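## Task

Get exactly one small part (a block, cylinder or plug) into every pocket of the turntable's trays. A part can be released into one of the chutes in the turntable lid from a little above the chute rim. Pockets only pass beneath the chutes briefly. Each press of the green button gives one quarter turn, counter-clockwise seen from above, and a pocket crosses beneath every chute 3.8 s after the press. A press only registers if the turntable is stationary (the lid-edge strips light white while it rotates) and the button is held down briefly. Let it rise again before pressing once more. Only 6 quarter turns can be triggered. The turntable must be stationary at the finish. Arm feet in metres, with heading in degrees counter-clockwise from +x: arm1 (+0.63, +0.13, +0.79) heading -137; arm2 (+0.05, +0.63, +0.73) heading -50; arm3 (-0.63, -0.05, +0.73) heading +47; arm4 (+0.07, -0.63, +0.77) heading +131. At the end, open every gripper and move the arms away. Anything that stays in place only because a robot holds it does not count.

## Robot and tools

Robots: four identical i2rt Big YAM arms, named arm1, arm2, arm3 and arm4. Each has six revolute joints, a two-finger gripper and a wrist camera. The wrist camera sits on top of the hand and looks toward the fingertips. The hand reaches roughly 1.0 m from the joint1 axis. The joints move at different speeds, so the hand may take a wide, curved path between postures. Two fixed room cameras, cam_corner and cam_top, also watch the cell.

Frame: there is one shared scene frame. Its origin is on the floor and +z points up. Each foot position and heading is given in the task. "hand" is the point midway between the fingertips. Its z axis runs along the fingers, and the fingers open along its y axis.

Joint values. Every number you send is an absolute target, never an offset. Joint angles are in radians and the gripper is in metres. Each entry shows the range, then the tolerance for counting as reached.
- joint1_rad: -2.879 to 2.879, ±0.045. Turns the arm about its foot; positive is counter-clockwise from above. At 0 the arm extends along the foot's heading.
- joint2_rad: 0 to 3.141, ±0.14. Shoulder. At 0 the upper arm lies back, about level; increasing it raises the arm up and then forward.
- joint3_rad: 0 to 3.019, ±0.09. Elbow. 0 is fully folded; larger values open it.
- joint4_rad: -1.692 to 1.57, ±0.055. Hand pitch; positive tilts the fingers up.
- joint5_rad: -1.57 to 1.57, ±0.03. Sideways hand swing; positive is toward the arm's right.
- joint6_rad: -2.094 to 2.094, ±0.035. Hand roll; positive is clockwise viewed from behind the hand.
- gripper_m: 0 to 0.093, ±0.003. This is the fingertip gap. Each finger pad squeezes at about 50 to 62 N, or less on some grippers.

execute_actions(actions, cameras): "actions" is a list holding zero or one action. An action is an object with one optional key per robot name. Each robot key contains a "joints" object, which maps joint names to absolute targets. All named motions start together and may finish at different times. Any joint or arm you leave out may keep pushing toward its earlier target. Sending an empty list only fetches the state and images. "cameras" lists the images you want: arm1_cam_wrist, arm2_cam_wrist, arm3_cam_wrist, arm4_cam_wrist, cam_corner, cam_top, or "all". Omitting it, or passing null, returns every camera; [] returns none. The whole call is rejected, and nothing moves, if any key, camera name or value is invalid.

wait(seconds): pauses for 0 to 10 s while the scene keeps running, then returns the state and images. zoom_image(camera, region): returns a closer look at the latest full image from one camera. The region is [x0, y0, x1, y1] in pixels, measured from the top-left, and can be at most 504x504. read_manual(section): returns only the licence texts. finished_scene(scene): ends scene 1 or 2 after the last command has been held. It cannot be undone, and the result reports success.

Result lines: joint_positions gives the measured joints. joint_status tells how each commanded motion ended:
- "off_target" means the joint stopped short and may still be pushing.
- "contact_stop" or "time_out" mean the joint holds where it stopped. A joint that times out can keep a nearby target and keep pushing; to relieve it, send its reported position.
- "not_followed" means a self- and inter-arm clearance check withheld the targets. The arm may retry them in later actions.
- "limit_stop_at_motor_heat" follows an overheating fault; resend the target once the arm recovers.
on_its_own lists joints the call did not command, and "held at" there shows the target, not the actual position. JOINT TORQUES are raw drive outputs, with noise and offsets. A MOTOR HOT line appears from 85 °C; at 100 °C the arm goes limp and falls. The "pictures" line names the images in the order they are returned. Camera calibrations are given in OpenCV form and may be slightly off.

Sequence: find the loose parts and the chutes in the images. Pick each part and bring it just above a chute rim. Press the green button with a fingertip, hold it briefly, and lift off. Release the part so it falls about 3.8 s (scene 1) or 3.5 s (scene 2) after the press, when a pocket crosses beneath. The scene keeps running while you think, and the robots hold their last command meanwhile. Use every arm, and stay within the quarter-turn budget. Check that every pocket holds exactly one part. Leave the turntable stationary, open all grippers and move the arms away.

Avoid: arms pressing hard against each other, which fails the run. Collisions between arms are not reported in any line. The clearance check ignores fingers, gripper housings and cameras, and it can act too late. Also avoid knocking or pushing items out of the work area, dropping or slamming parts, and long hard pushes, which overheat motors. Loose items may sometimes get a brief nudge from outside. A held load sinks slowly.

Each tool is called as name(argument=value, ...) on one line, values as JSON.

## Session

execute_actions(actions=[])

Scene clock: 0.00 s.
Joint torques (N m, as the arm reports them, + toward a larger angle): no reading
arm1.joint_positions: joint1_rad=+0.307 joint2_rad=+0.447 joint3_rad=+1.452 joint4_rad=-1.527 joint5_rad=+0.017 joint6_rad=+0.006 gripper_m=+0.095
arm1.joint_status: not commanded
arm1.hand: x=+0.5675 y=+0.0297 z=+1.3441 quat_wxyz=(-0.251, -0.748, -0.430, +0.439) (m; scene frame)
arm2.joint_positions: joint1_rad=+0.185 joint2_rad=+0.441 joint3_rad=+1.456 joint4_rad=-1.519 joint5_rad=-0.012 joint6_rad=-0.014 gripper_m=+0.094
arm2.joint_status: not commanded
arm2.hand: x=+0.1546 y=+0.5501 z=+1.2888 quat_wxyz=(-0.474, -0.283, -0.816, +0.171) (m; scene frame)
arm3.joint_positions: joint1_rad=+0.286 joint2_rad=+0.435 joint3_rad=+1.465 joint4_rad=-1.533 joint5_rad=-0.004 joint6_rad=+0.004 gripper_m=+0.094
arm3.joint_status: not commanded
arm3.hand: x=-0.5781 y=+0.0556 z=+1.2882 quat_wxyz=(-0.435, +0.448, -0.733, -0.269) (m; scene frame)
arm4.joint_positions: joint1_rad=-0.734 joint2_rad=+0.439 joint3_rad=+1.477 joint4_rad=-1.525 joint5_rad=-0.008 joint6_rad=-0.005 gripper_m=+0.094
arm4.joint_status: not commanded
arm4.hand: x=+0.0697 y=-0.5074 z=+1.3364 quat_wxyz=(-0.367, +0.605, -0.609, -0.359) (m; scene frame)
pictures: arm1_cam_wrist, arm2_cam_wrist, arm3_cam_wrist, arm4_cam_wrist, cam_corner, cam_top
Images, in order (width x height): arm1_cam_wrist 616x616, arm2_cam_wrist 616x616, arm3_cam_wrist 616x616, arm4_cam_wrist 616x616, cam_corner 896x504, cam_top 896x504.

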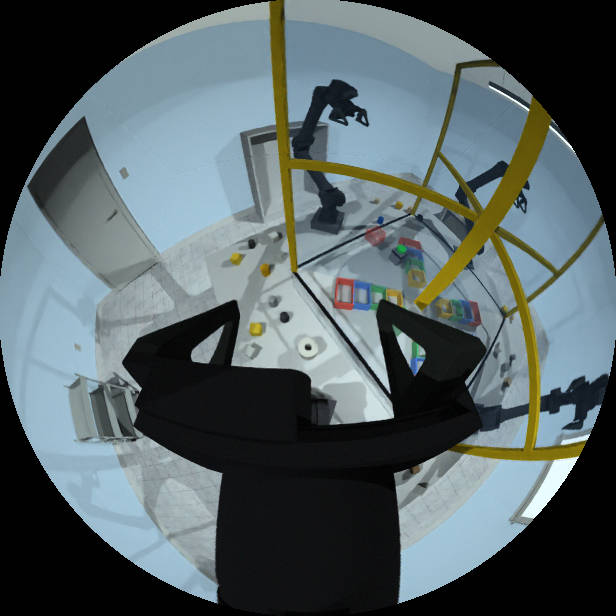

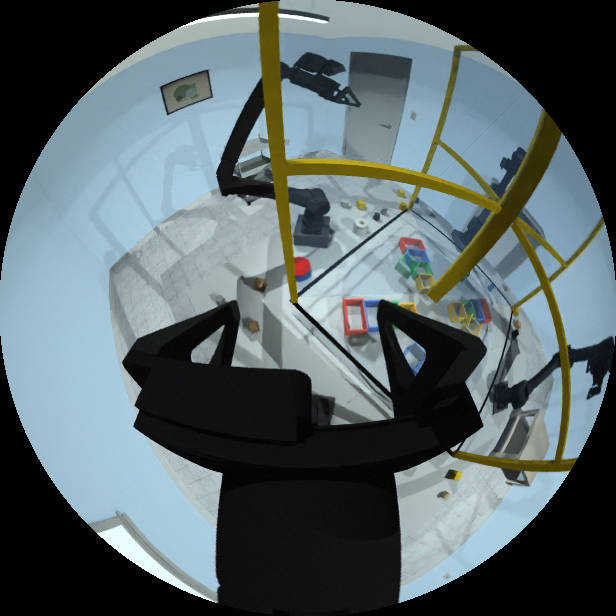

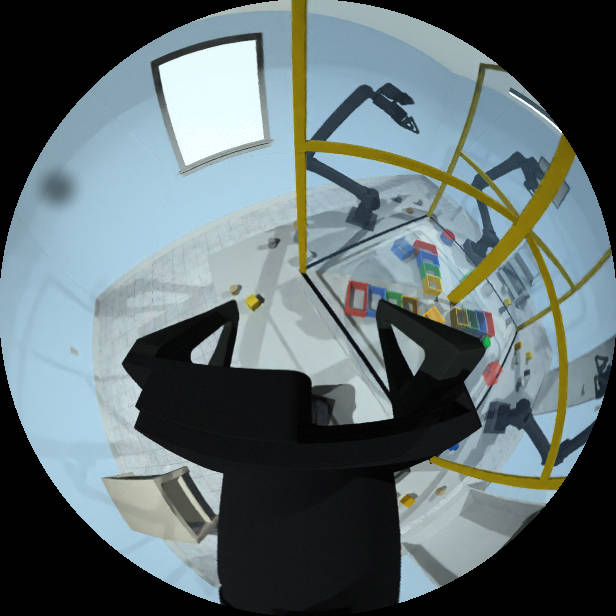

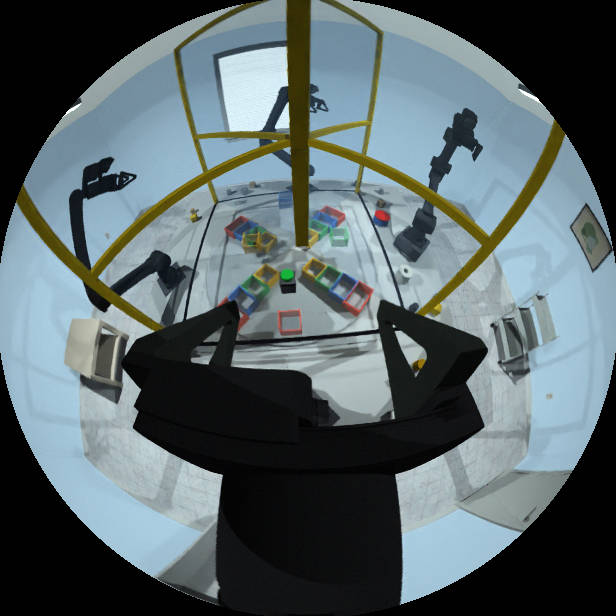

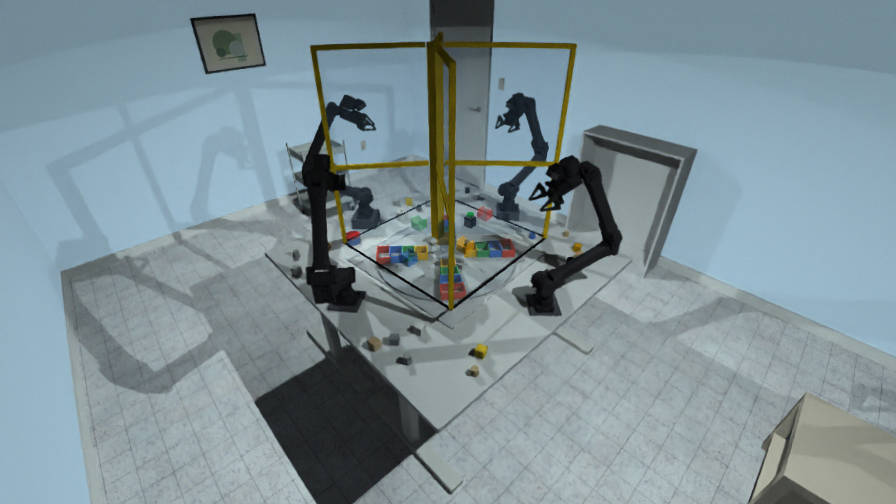

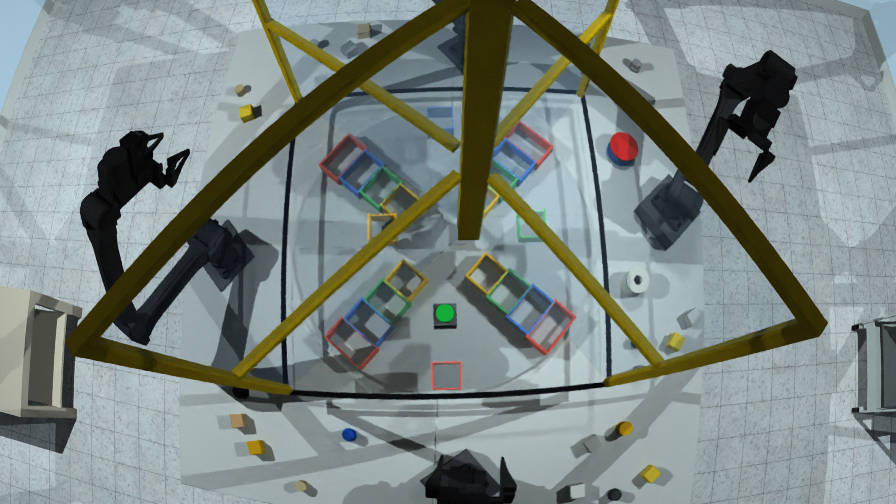

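zoom_image(camera="cam_top", region=[170, 250, 470, 504])

zoom_image(camera="cam_top", region=[430, 250, 730, 504])

zoom_image(camera="cam_top", region=[190, 0, 490, 260])

zoom_image(camera="cam_top", region=[430, 0, 730, 260])

zoom_image(camera="cam_corner", region=[250, 150, 650, 400])

Region (170, 250, 470, 504) of cam_top's 896x504 image, scaled by 1.680, with more detail than that image has; it fills the top 427 rows of this view, and the rest is white.

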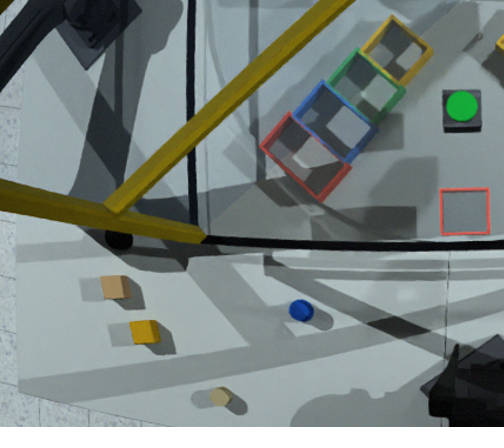

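Region (430, 250, 730, 504) of cam_top's 896x504 image, scaled by 1.680, with more detail than that image has; it fills the top 427 rows of this view, and the rest is white.

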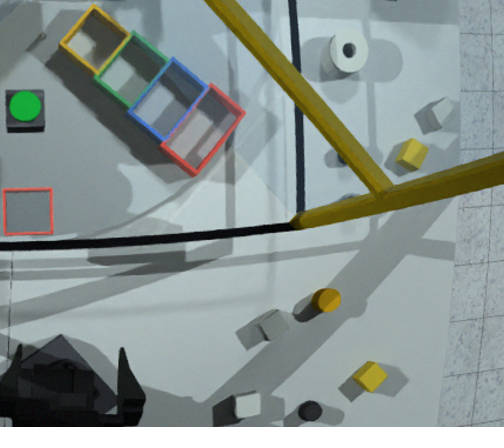

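Region (190, 0, 490, 260) of cam_top's 896x504 image, scaled by 1.680, with more detail than that image has; it fills the top 437 rows of this view, and the rest is white.

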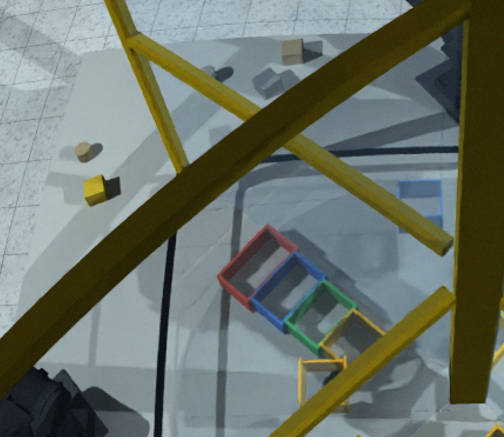

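Region (430, 0, 730, 260) of cam_top's 896x504 image, scaled by 1.680, with more detail than that image has; it fills the top 437 rows of this view, and the rest is white.

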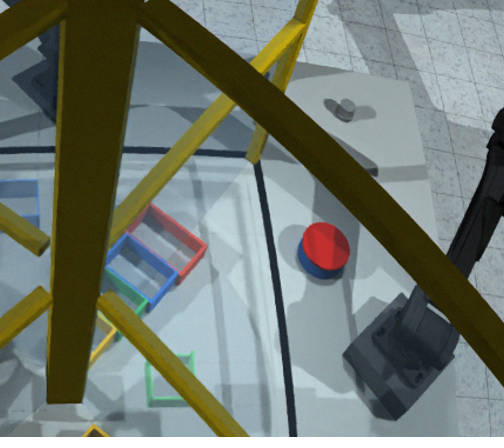

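Region (250, 150, 650, 400) of cam_corner's 896x504 image, scaled by 1.260, with more detail than that image has; it fills the top 315 rows of this view, and the rest is white.

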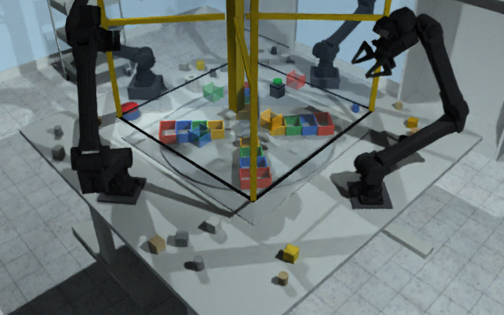

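execute_actions(actions=[{"arm1":{"joints":{"joint1_rad":0.853,"joint2_rad":1.2,"joint3_rad":1.12,"joint4_rad":-1.49}},"arm2":{"joints":{"joint1_rad":-2.58,"joint2_rad":1.2,"joint3_rad":1.12,"joint4_rad":-1.49}},"arm3":{"joints":{"joint1_rad":0.775,"joint2_rad":1.2,"joint3_rad":1.12,"joint4_rad":-1.49}},"arm4":{"joints":{"joint1_rad":0.408,"joint2_rad":1.2,"joint3_rad":1.12,"joint4_rad":-1.49}}}])

Scene clock: 96.27 s.
Joint torques (N m, as the arm reports them, + toward a larger angle): arm1=[-0.32 -7.57 11.1   0.56  0.11  0.11] | arm2=[ 0.7  -7.57 10.17  0.16  0.16 -0.03] | arm3=[ 1.69 -7.62  8.77  0.8  -0.09  0.  ] | arm4=[ 0.85 -8.19  8.67  0.31  0.04 -0.1 ]
arm1.joint_positions: joint1_rad=+0.847 joint2_rad=+1.197 joint3_rad=+1.097 joint4_rad=-1.498 joint5_rad=+0.017 joint6_rad=+0.006 gripper_m=+0.095
arm1.joint_status: all done
arm1.hand: x=+0.6372 y=-0.1846 z=+1.0151 quat_wxyz=(+0.013, -0.699, -0.715, +0.003) (m; scene frame)
arm2.joint_positions: joint1_rad=-2.580 joint2_rad=+1.201 joint3_rad=+1.114 joint4_rad=-1.489 joint5_rad=-0.013 joint6_rad=-0.014 gripper_m=+0.094
arm2.joint_status: all done
arm2.hand: x=-0.2585 y=+0.7286 z=+0.9635 quat_wxyz=(-0.006, -0.989, +0.149, +0.004) (m; scene frame)
arm3.joint_positions: joint1_rad=+0.770 joint2_rad=+1.197 joint3_rad=+1.105 joint4_rad=-1.499 joint5_rad=-0.003 joint6_rad=+0.004 gripper_m=+0.094
arm3.joint_status: all done
arm3.hand: x=-0.6346 y=+0.2735 z=+0.9556 quat_wxyz=(+0.005, +0.710, -0.704, +0.006) (m; scene frame)
arm4.joint_positions: joint1_rad=+0.409 joint2_rad=+1.202 joint3_rad=+1.106 joint4_rad=-1.495 joint5_rad=-0.006 joint6_rad=-0.005 gripper_m=+0.094
arm4.joint_status: all done
arm4.hand: x=-0.2221 y=-0.4893 z=+0.9936 quat_wxyz=(+0.008, +0.976, -0.219, +0.013) (m; scene frame)
pictures: arm1_cam_wrist, arm2_cam_wrist, arm3_cam_wrist, arm4_cam_wrist, cam_corner, cam_top
camera_calibration (this result's frames):
arm1_cam_wrist: T_world_to_cam=[[-0.999134, -0.0129097, 0.0395641, 0.589163], [0.0137232, 0.795297, 0.606065, -0.475063], [-0.0392893, 0.606082, -0.794431, 1.06528], [0, 0, 0, 1]] pos_world=[0.637026, -0.260226, 1.1109]
arm2_cam_wrist: T_world_to_cam=[[0.307376, 0.951319, -0.0226439, -0.587843], [0.778867, -0.237842, 0.580343, -0.180768], [0.546705, -0.19602, -0.814057, 1.19227], [0, 0, 0, 1]] pos_world=[-0.330335, 0.74994, 1.06217]
arm3_cam_wrist: T_world_to_cam=[[0.999848, 0.011043, 0.0134614, 0.619105], [0.000779314, -0.800746, 0.599004, -0.346078], [0.017394, -0.598902, -0.800633, 1.06747], [0, 0, 0, 1]] pos_world=[-0.637309, 0.355354, 1.05362]
arm4_cam_wrist: T_world_to_cam=[[0.438717, 0.898623, 0.00218279, 0.530426], [0.709463, -0.347856, 0.61291, -0.616979], [0.551534, -0.267345, -0.79015, 0.899836], [0, 0, 0, 1]] pos_world=[-0.291273, -0.450705, 1.088]
Images, in order (width x height): arm1_cam_wrist 616x616, arm2_cam_wrist 616x616, arm3_cam_wrist 616x616, arm4_cam_wrist 616x616, cam_corner 896x504, cam_top 896x504.

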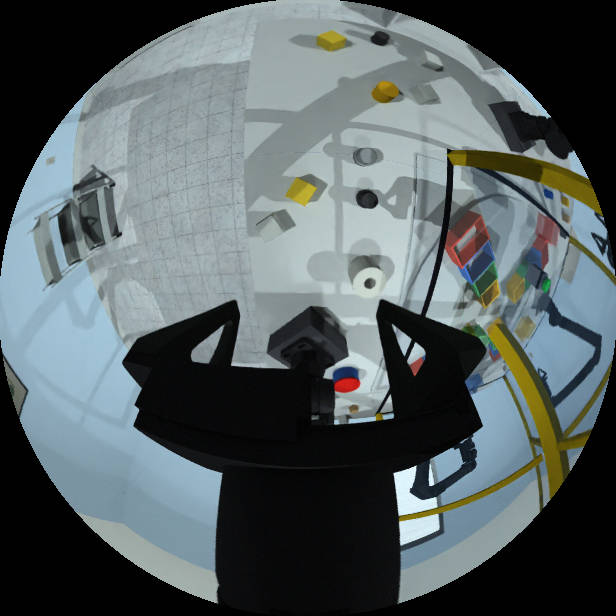

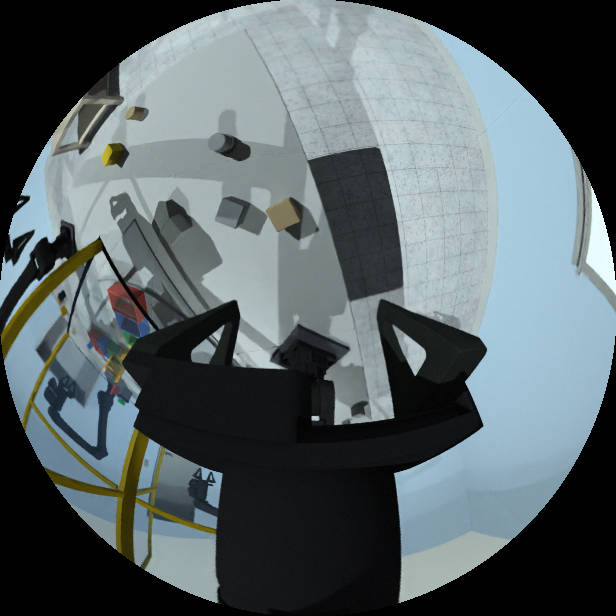

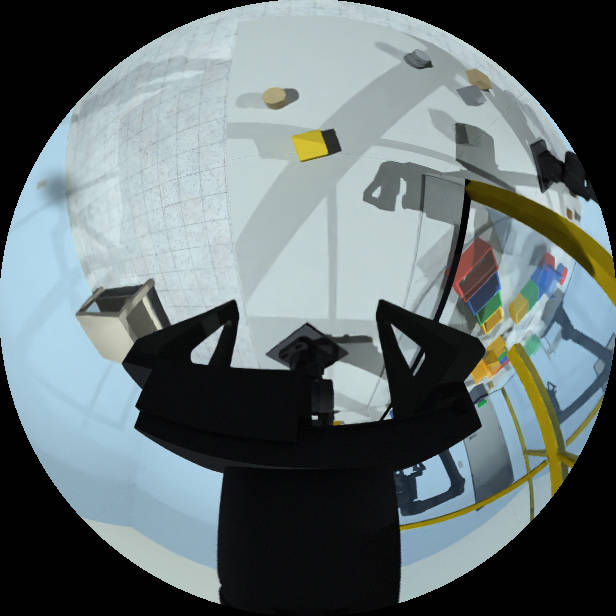

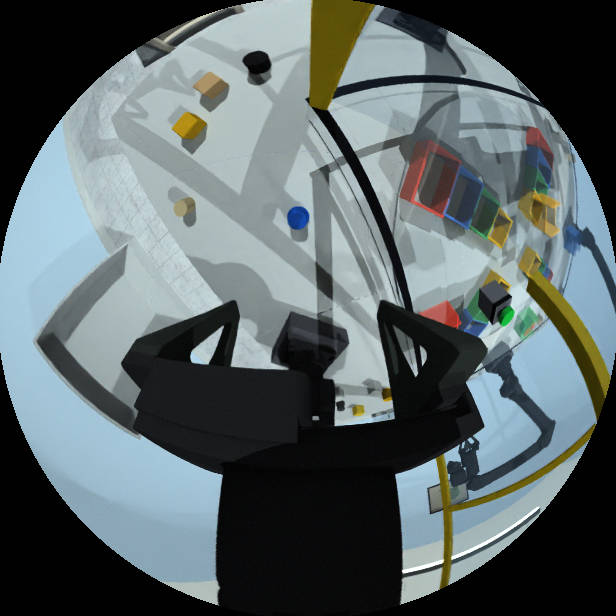

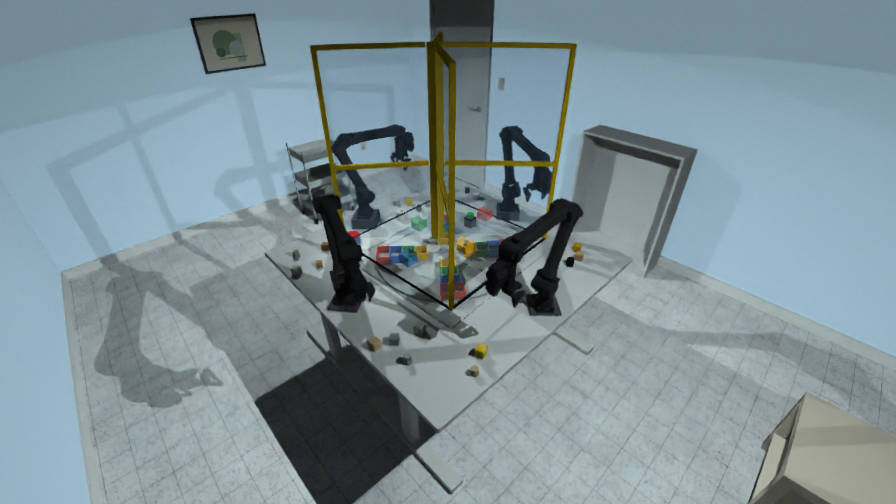

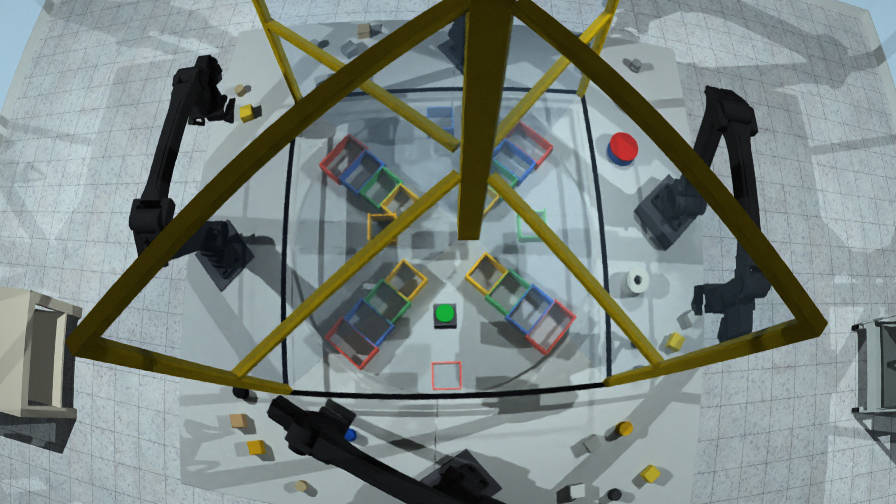

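execute_actions(actions=[{"arm1":{"joints":{"joint1_rad":0.823,"joint2_rad":1.468,"joint3_rad":0.882,"joint4_rad":-0.97,"joint5_rad":0,"joint6_rad":0.48}},"arm2":{"joints":{"joint1_rad":-2.463,"joint2_rad":1.36,"joint3_rad":0.945,"joint4_rad":-1.147,"joint5_rad":0,"joint6_rad":-0.3}},"arm3":{"joints":{"joint1_rad":0.76,"joint2_rad":1.598,"joint3_rad":1.21,"joint4_rad":-1.165,"joint6_rad":-0.18}},"arm4":{"joints":{"joint1_rad":0.416,"joint2_rad":1.382,"joint3_rad":0.852,"joint4_rad":-1.027}}}])

Scene clock: 126.73 s.
Joint torques (N m, as the arm reports them, + toward a larger angle): arm1=[ -1.85 -12.19   9.59   0.85  -0.01   0.22] | arm2=[  0.12 -10.11   9.49   0.54   0.17  -0.2 ] | arm3=[  0.59 -14.51   9.24   1.14  -0.08  -0.07] | arm4=[ 1.1  -9.96  7.35  0.59  0.05 -0.1 ]
arm1.joint_positions: joint1_rad=+0.835 joint2_rad=+1.481 joint3_rad=+0.857 joint4_rad=-0.985 joint5_rad=+0.004 joint6_rad=+0.466 gripper_m=+0.095
arm1.joint_status: all done
arm1.hand: x=+0.6354 y=-0.2229 z=+0.8365 quat_wxyz=(+0.014, -0.847, -0.532, -0.003) (m; scene frame)
arm2.joint_positions: joint1_rad=-2.458 joint2_rad=+1.376 joint3_rad=+0.938 joint4_rad=-1.157 joint5_rad=-0.001 joint6_rad=-0.286 gripper_m=+0.094
arm2.joint_status: all done
arm2.hand: x=-0.2961 y=+0.6976 z=+0.8421 quat_wxyz=(-0.002, -0.999, -0.047, -0.007) (m; scene frame)
arm3.joint_positions: joint1_rad=+0.770 joint2_rad=+1.609 joint3_rad=+1.178 joint4_rad=-1.178 joint5_rad=-0.003 joint6_rad=-0.171 gripper_m=+0.094
arm3.joint_status: all done
arm3.hand: x=-0.6356 y=+0.3938 z=+0.8307 quat_wxyz=(+0.012, +0.768, -0.640, +0.011) (m; scene frame)
arm4.joint_positions: joint1_rad=+0.409 joint2_rad=+1.397 joint3_rad=+0.838 joint4_rad=-1.041 joint5_rad=-0.006 joint6_rad=-0.005 gripper_m=+0.094
arm4.joint_status: all done
arm4.hand: x=-0.2356 y=-0.4834 z=+0.8345 quat_wxyz=(+0.009, +0.976, -0.219, +0.017) (m; scene frame)
pictures: arm1_cam_wrist, arm2_cam_wrist, arm3_cam_wrist, arm4_cam_wrist, cam_corner, cam_top
camera_calibration (this result's frames):
arm1_cam_wrist: T_world_to_cam=[[-0.895715, 0.443073, 0.0371579, 0.631875], [0.371776, 0.700494, 0.609172, -0.587574], [0.243879, 0.559459, -0.792167, 0.754357], [0, 0, 0, 1]] pos_world=[0.600454, -0.290407, 0.932031]
arm2_cam_wrist: T_world_to_cam=[[-0.0811551, 0.996609, -0.0135706, -0.703822], [0.799907, 0.0732481, 0.595637, -0.312065], [0.594611, 0.0374837, -0.803139, 0.950028], [0, 0, 0, 1]] pos_world=[-0.372393, 0.688683, 0.939331]
arm3_cam_wrist: T_world_to_cam=[[0.982752, 0.184762, 0.00784005, 0.545777], [0.141298, -0.777564, 0.612723, -0.106197], [0.119304, -0.601047, -0.790259, 1.09651], [0, 0, 0, 1]] pos_world=[-0.652177, 0.475642, 0.92732]
arm4_cam_wrist: T_world_to_cam=[[0.438671, 0.898645, 0.00225329, 0.53133], [0.70417, -0.345294, 0.620417, -0.514164], [0.558313, -0.270572, -0.784269, 0.778317], [0, 0, 0, 1]] pos_world=[-0.305565, -0.444424, 0.928208]
Images, in order (width x height): arm1_cam_wrist 616x616, arm2_cam_wrist 616x616, arm3_cam_wrist 616x616, arm4_cam_wrist 616x616, cam_corner 896x504, cam_top 896x504.

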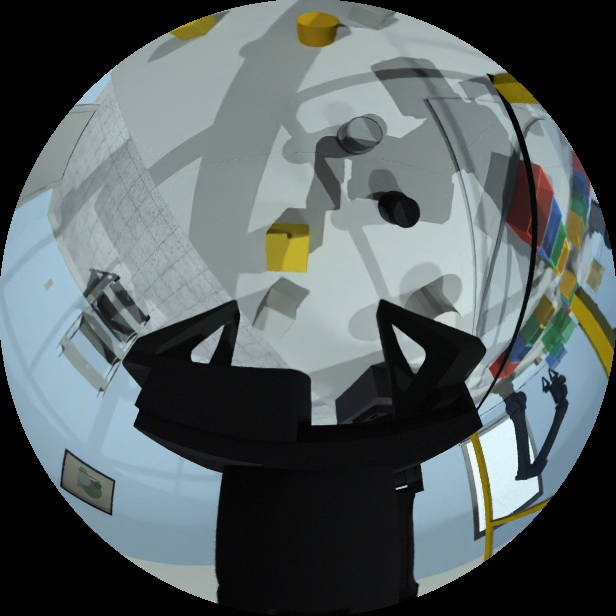

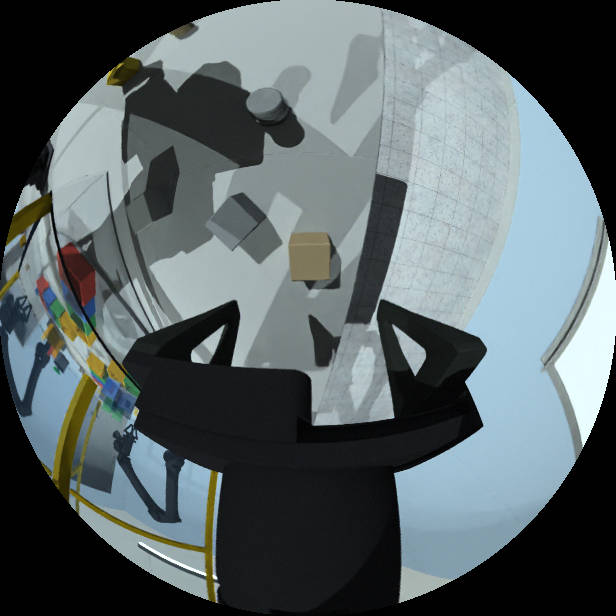

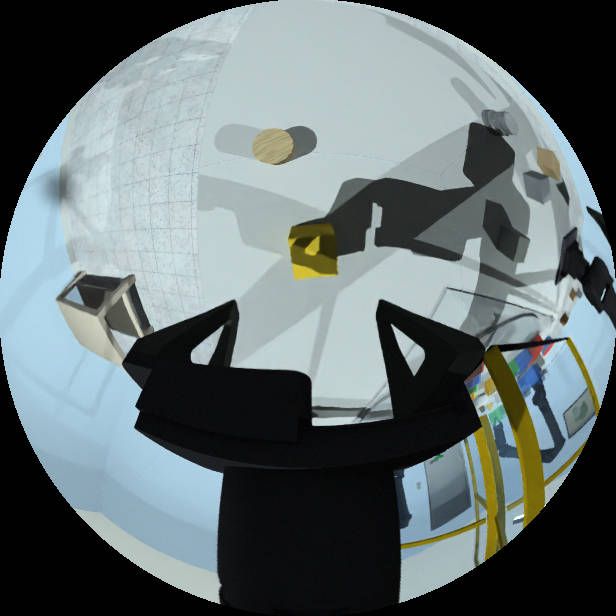

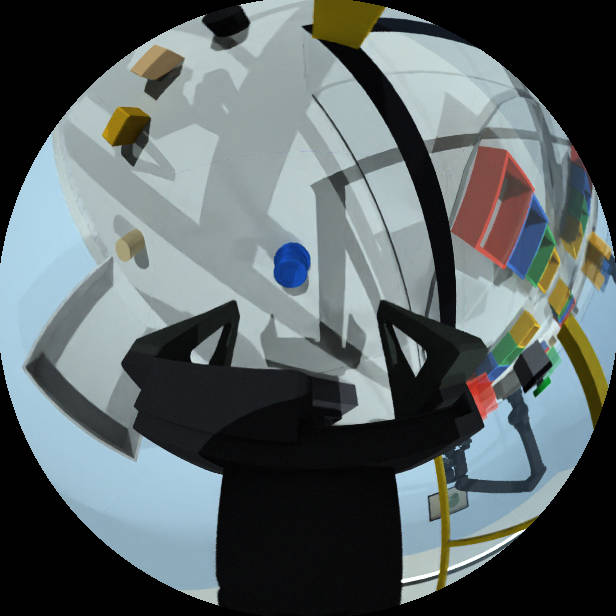

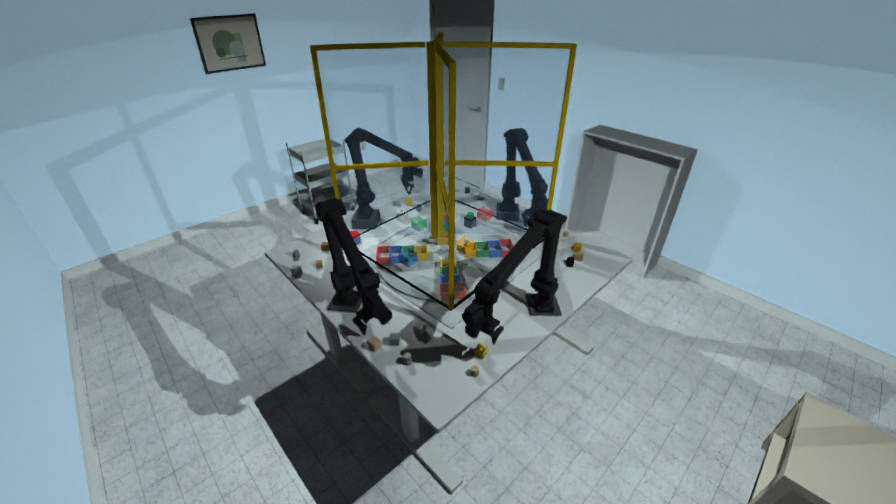

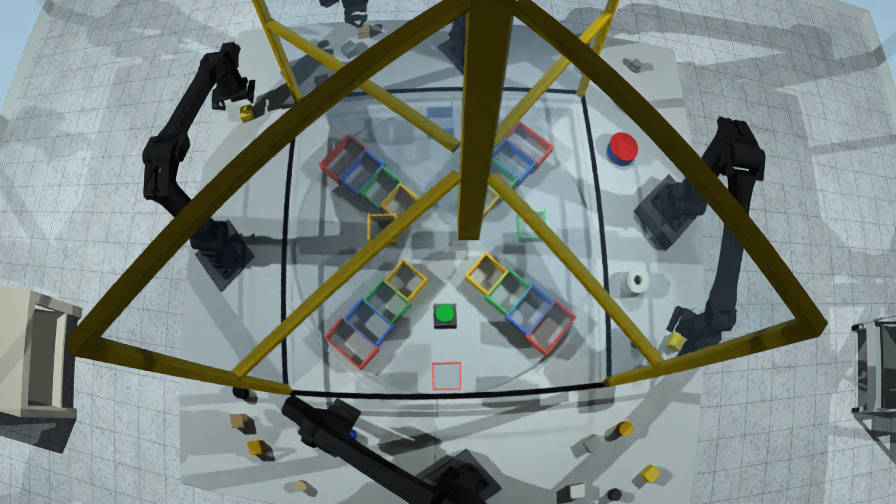

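execute_actions(actions=[{"arm1":{"joints":{"joint1_rad":0.852,"joint2_rad":1.625,"joint3_rad":0.798,"joint4_rad":-0.695}},"arm2":{"joints":{"joint1_rad":-2.456,"joint2_rad":1.467,"joint3_rad":0.809,"joint4_rad":-0.88}},"arm3":{"joints":{"joint1_rad":0.745,"joint2_rad":1.707,"joint3_rad":1.128,"joint4_rad":-0.939,"joint6_rad":-0.25}},"arm4":{"joints":{"joint1_rad":0.437,"joint2_rad":1.518,"joint3_rad":0.732,"joint4_rad":-0.742}}}], cameras=["arm1_cam_wrist","arm2_cam_wrist","arm3_cam_wrist","arm4_cam_wrist"])

Scene clock: 145.30 s.
Joint torques (N m, as the arm reports them, + toward a larger angle): arm1=[  0.22 -13.53   7.29   0.95  -0.01   0.23] | arm2=[ 0.68 -9.71  8.08  0.52  0.17 -0.19] | arm3=[  0.39 -16.03   6.87   1.21  -0.1   -0.13] | arm4=[  1.09 -10.7    6.02   0.81   0.06  -0.11]
arm1.joint_positions: joint1_rad=+0.838 joint2_rad=+1.638 joint3_rad=+0.787 joint4_rad=-0.710 joint5_rad=+0.004 joint6_rad=+0.467 gripper_m=+0.095
arm1.joint_status: all done
arm1.hand: x=+0.6364 y=-0.2366 z=+0.7622 quat_wxyz=(-0.007, -0.846, -0.533, +0.009) (m; scene frame)
arm2.joint_positions: joint1_rad=-2.458 joint2_rad=+1.467 joint3_rad=+0.805 joint4_rad=-0.889 joint5_rad=-0.001 joint6_rad=-0.286 gripper_m=+0.094
arm2.joint_status: all done
arm2.hand: x=-0.2980 y=+0.6980 z=+0.7682 quat_wxyz=(+0.003, -0.999, -0.047, +0.015) (m; scene frame)
arm3.joint_positions: joint1_rad=+0.756 joint2_rad=+1.720 joint3_rad=+1.121 joint4_rad=-0.954 joint5_rad=-0.003 joint6_rad=-0.241 gripper_m=+0.094
arm3.joint_status: all done
arm3.hand: x=-0.6290 y=+0.4177 z=+0.7636 quat_wxyz=(-0.010, +0.786, -0.618, -0.007) (m; scene frame)
arm4.joint_positions: joint1_rad=+0.432 joint2_rad=+1.535 joint3_rad=+0.721 joint4_rad=-0.757 joint5_rad=-0.006 joint6_rad=-0.005 gripper_m=+0.094
arm4.joint_status: all done
arm4.hand: x=-0.2375 y=-0.4917 z=+0.7557 quat_wxyz=(+0.006, +0.978, -0.208, +0.002) (m; scene frame)
pictures: arm1_cam_wrist, arm2_cam_wrist, arm3_cam_wrist, arm4_cam_wrist
camera_calibration (this result's frames):
arm1_cam_wrist: T_world_to_cam=[[-0.896859, 0.442042, 0.0156238, 0.658502], [0.369455, 0.729231, 0.575955, -0.499447], [0.243203, 0.522323, -0.817332, 0.713752], [0, 0, 0, 1]] pos_world=[0.60152, -0.299682, 0.860743]
arm2_cam_wrist: T_world_to_cam=[[-0.0815115, 0.996671, -0.00183945, -0.714562], [0.82461, 0.0684761, 0.561542, -0.229653], [0.559798, 0.0442553, -0.827446, 0.895375], [0, 0, 0, 1]] pos_world=[-0.3701, 0.688284, 0.86852]
arm3_cam_wrist: T_world_to_cam=[[0.970916, 0.238651, 0.0191902, 0.496836], [0.185842, -0.801744, 0.56804, 0.024854], [0.150949, -0.547953, -0.822777, 1.07958], [0, 0, 0, 1]] pos_world=[-0.649966, 0.492913, 0.864598]
arm4_cam_wrist: T_world_to_cam=[[0.417445, 0.9087, 0.00184646, 0.539962], [0.729121, -0.336159, 0.596138, -0.438055], [0.542331, -0.247508, -0.80288, 0.736946], [0, 0, 0, 1]] pos_world=[-0.305678, -0.45552, 0.851824]
Images, in order (width x height): arm1_cam_wrist 616x616, arm2_cam_wrist 616x616, arm3_cam_wrist 616x616, arm4_cam_wrist 616x616.

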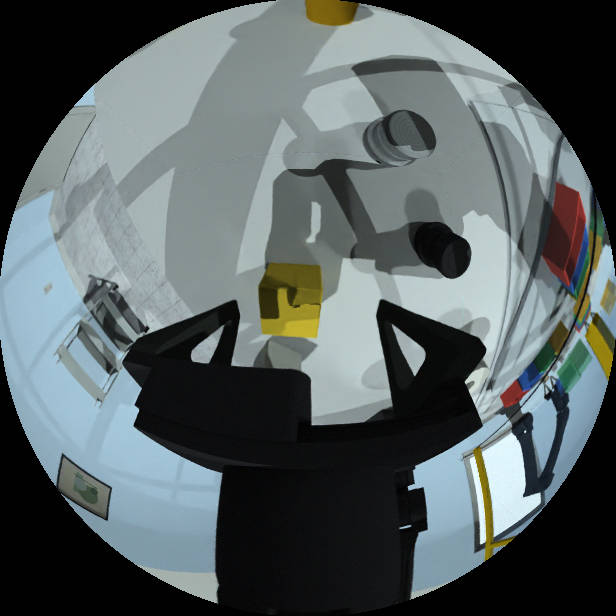

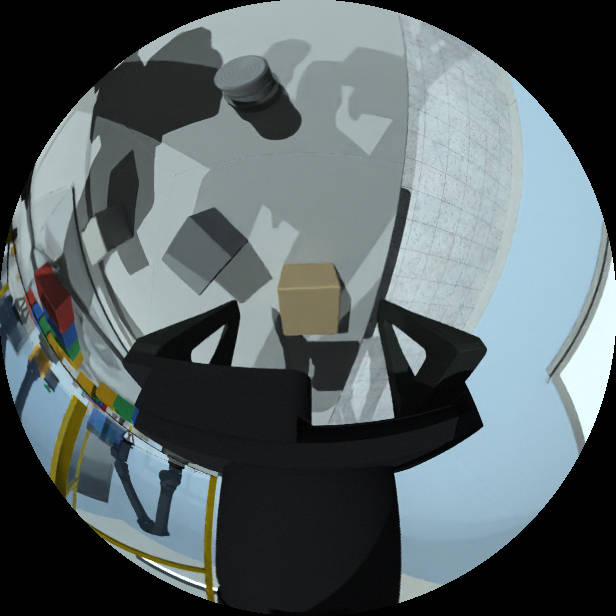

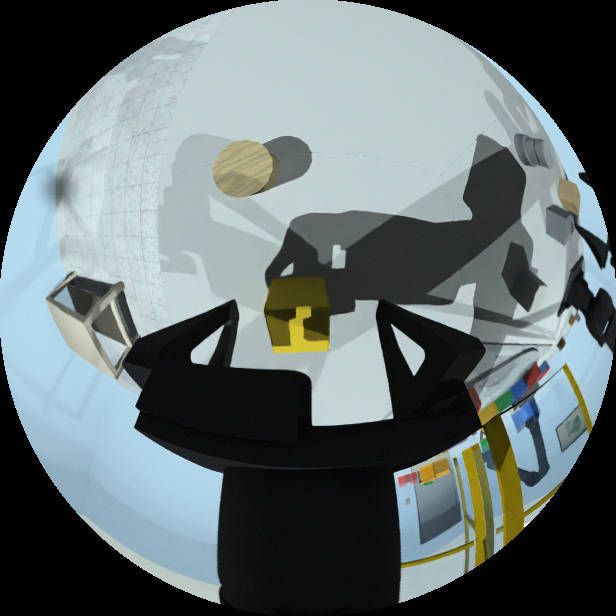

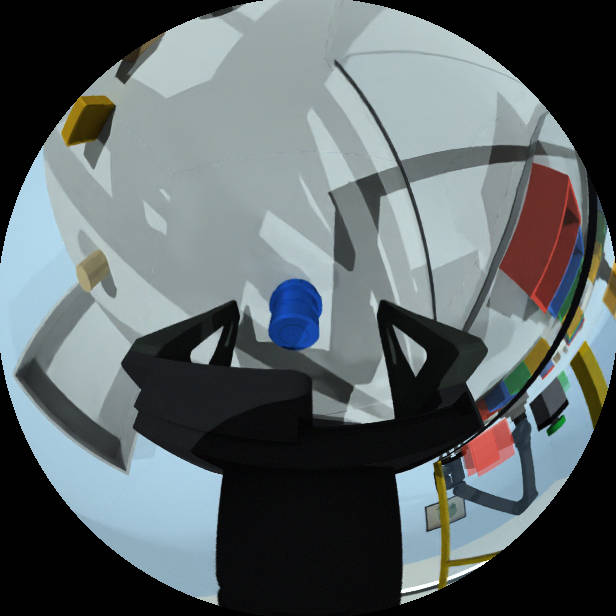

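execute_actions(actions=[{"arm1":{"joints":{"joint1_rad":0.87,"joint2_rad":1.665}},"arm2":{"joints":{"joint2_rad":1.5}},"arm3":{"joints":{"joint1_rad":0.78,"joint2_rad":1.728,"joint3_rad":1.11}},"arm4":{"joints":{"joint1_rad":0.455,"joint2_rad":1.545}}}], cameras=[])

execute_actions(actions=[{"arm1":{"joints":{"gripper_m":0.01}},"arm2":{"joints":{"gripper_m":0.01}},"arm3":{"joints":{"gripper_m":0.01}},"arm4":{"joints":{"gripper_m":0.01}}}], cameras=["arm1_cam_wrist","arm2_cam_wrist","arm3_cam_wrist","arm4_cam_wrist"])

Scene clock: 153.80 s.
Joint torques (N m, as the arm reports them, + toward a larger angle): arm1=[  0.01 -11.17   7.16   0.93   0.     0.23] | arm2=[ 0.87 -7.95  8.13  0.56  0.17 -0.19] | arm3=[  2.29 -13.71   6.15   1.14  -0.1   -0.11] | arm4=[ 1.21 -9.2   5.93  0.79  0.04 -0.07]
arm1.joint_positions: joint1_rad=+0.860 joint2_rad=+1.653 joint3_rad=+0.787 joint4_rad=-0.710 joint5_rad=+0.004 joint6_rad=+0.467 gripper_m=+0.095
arm1.joint_status: all done
arm1.hand: x=+0.6442 y=-0.2341 z=+0.7570 quat_wxyz=(+0.000, -0.840, -0.542, +0.005) (m; scene frame)
arm2.joint_positions: joint1_rad=-2.458 joint2_rad=+1.477 joint3_rad=+0.805 joint4_rad=-0.889 joint5_rad=-0.001 joint6_rad=-0.286 gripper_m=+0.094
arm2.joint_status: all done
arm2.hand: x=-0.2972 y=+0.6978 z=+0.7651 quat_wxyz=(+0.002, -0.999, -0.047, +0.010) (m; scene frame)
arm3.joint_positions: joint1_rad=+0.769 joint2_rad=+1.720 joint3_rad=+1.113 joint4_rad=-0.953 joint5_rad=-0.003 joint6_rad=-0.241 gripper_m=+0.094
arm3.joint_status: all done
arm3.hand: x=-0.6352 y=+0.4140 z=+0.7609 quat_wxyz=(-0.007, +0.790, -0.613, -0.005) (m; scene frame)
arm4.joint_positions: joint1_rad=+0.449 joint2_rad=+1.538 joint3_rad=+0.721 joint4_rad=-0.757 joint5_rad=-0.006 joint6_rad=-0.005 gripper_m=+0.094
arm4.joint_status: all done
arm4.hand: x=-0.2393 y=-0.4970 z=+0.7547 quat_wxyz=(+0.006, +0.980, -0.199, +0.004) (m; scene frame)
pictures: none
No camera images: the call's "cameras" was empty. Leave "cameras" out to get every camera's image.

Scene clock: 154.50 s.
Joint torques (N m, as the arm reports them, + toward a larger angle): arm1=[ -0.02 -11.59   7.06   0.93   0.03   0.23] | arm2=[ 0.82 -7.9   8.01  0.56  0.18 -0.18] | arm3=[  2.17 -13.87   6.26   1.21  -0.07  -0.08] | arm4=[ 1.08 -8.62  5.83  0.72  0.1  -0.12]
arm1.joint_positions: joint1_rad=+0.860 joint2_rad=+1.653 joint3_rad=+0.787 joint4_rad=-0.710 joint5_rad=+0.003 joint6_rad=+0.467 gripper_m=+0.039
arm1.joint_status: gripper_m off_target (ended at +0.039, target +0.010)
arm1.hand: x=+0.6443 y=-0.2341 z=+0.7570 quat_wxyz=(+0.000, -0.840, -0.542, +0.005) (m; scene frame)
arm2.joint_positions: joint1_rad=-2.458 joint2_rad=+1.477 joint3_rad=+0.805 joint4_rad=-0.889 joint5_rad=-0.001 joint6_rad=-0.287 gripper_m=+0.036
arm2.joint_status: gripper_m off_target (ended at +0.036, target +0.010)
arm2.hand: x=-0.2972 y=+0.6978 z=+0.7651 quat_wxyz=(+0.002, -0.999, -0.048, +0.010) (m; scene frame)
arm3.joint_positions: joint1_rad=+0.769 joint2_rad=+1.720 joint3_rad=+1.113 joint4_rad=-0.953 joint5_rad=-0.003 joint6_rad=-0.241 gripper_m=+0.039
arm3.joint_status: gripper_m off_target (ended at +0.039, target +0.010)
arm3.hand: x=-0.6352 y=+0.4140 z=+0.7609 quat_wxyz=(-0.007, +0.790, -0.612, -0.005) (m; scene frame)
arm4.joint_positions: joint1_rad=+0.449 joint2_rad=+1.539 joint3_rad=+0.721 joint4_rad=-0.756 joint5_rad=-0.007 joint6_rad=-0.005 gripper_m=+0.027
arm4.joint_status: gripper_m off_target (ended at +0.027, target +0.010)
arm4.hand: x=-0.2393 y=-0.4972 z=+0.7543 quat_wxyz=(+0.006, +0.980, -0.199, +0.004) (m; scene frame)
pictures: arm1_cam_wrist, arm2_cam_wrist, arm3_cam_wrist, arm4_cam_wrist
camera_calibration (this result's frames):
arm1_cam_wrist: T_world_to_cam=[[-0.905912, 0.422908, 0.0217231, 0.661311], [0.353962, 0.728068, 0.58705, -0.499953], [0.232452, 0.539505, -0.809259, 0.711038], [0, 0, 0, 1]] pos_world=[0.610772, -0.299282, 0.854546]
arm2_cam_wrist: T_world_to_cam=[[-0.0822383, 0.996603, -0.00429502, -0.712625], [0.819476, 0.0700734, 0.568813, -0.236829], [0.567182, 0.0432586, -0.822456, 0.891439], [0, 0, 0, 1]] pos_world=[-0.370138, 0.688238, 0.864819]
arm3_cam_wrist: T_world_to_cam=[[0.967455, 0.252444, 0.0174205, 0.497193], [0.197017, -0.794661, 0.574193, 0.024054], [0.158795, -0.552074, -0.818535, 1.07971], [0, 0, 0, 1]] pos_world=[-0.657203, 0.48968, 0.861305]
arm4_cam_wrist: T_world_to_cam=[[0.402123, 0.915585, 0.00098884, 0.546172], [0.7326, -0.322403, 0.599461, -0.432592], [0.549177, -0.240333, -0.800403, 0.738746], [0, 0, 0, 1]] pos_world=[-0.308413, -0.461991, 0.850076]
Images, in order (width x height): arm1_cam_wrist 616x616, arm2_cam_wrist 616x616, arm3_cam_wrist 616x616, arm4_cam_wrist 616x616.

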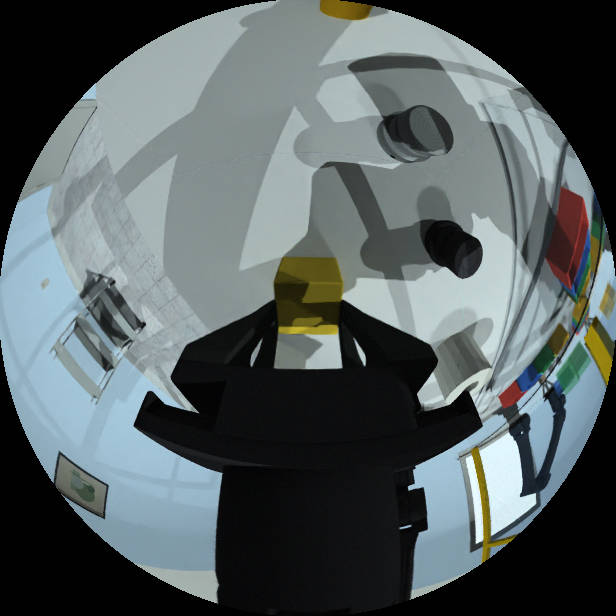

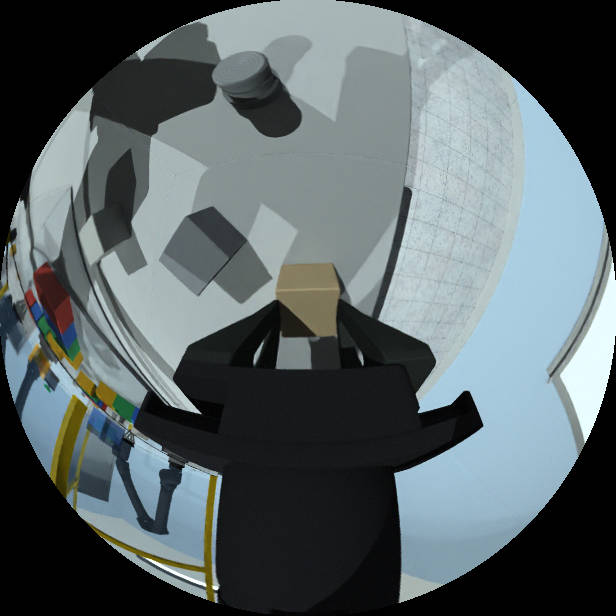

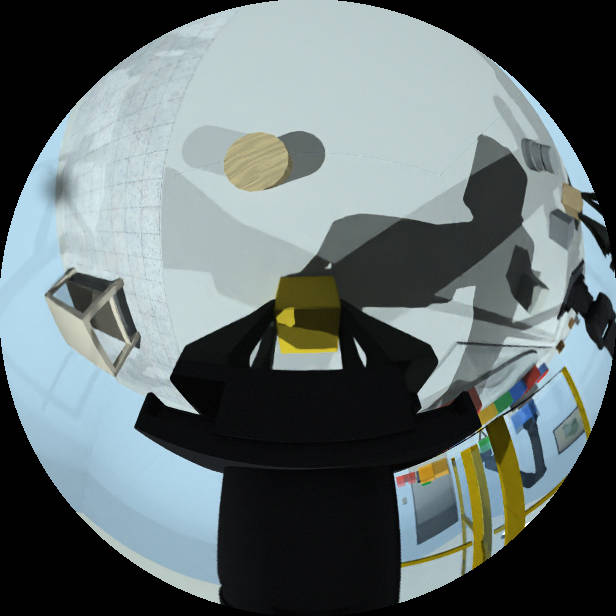

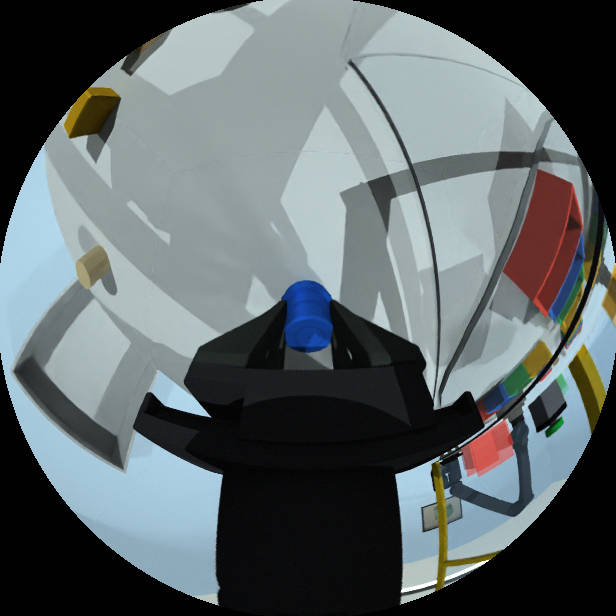

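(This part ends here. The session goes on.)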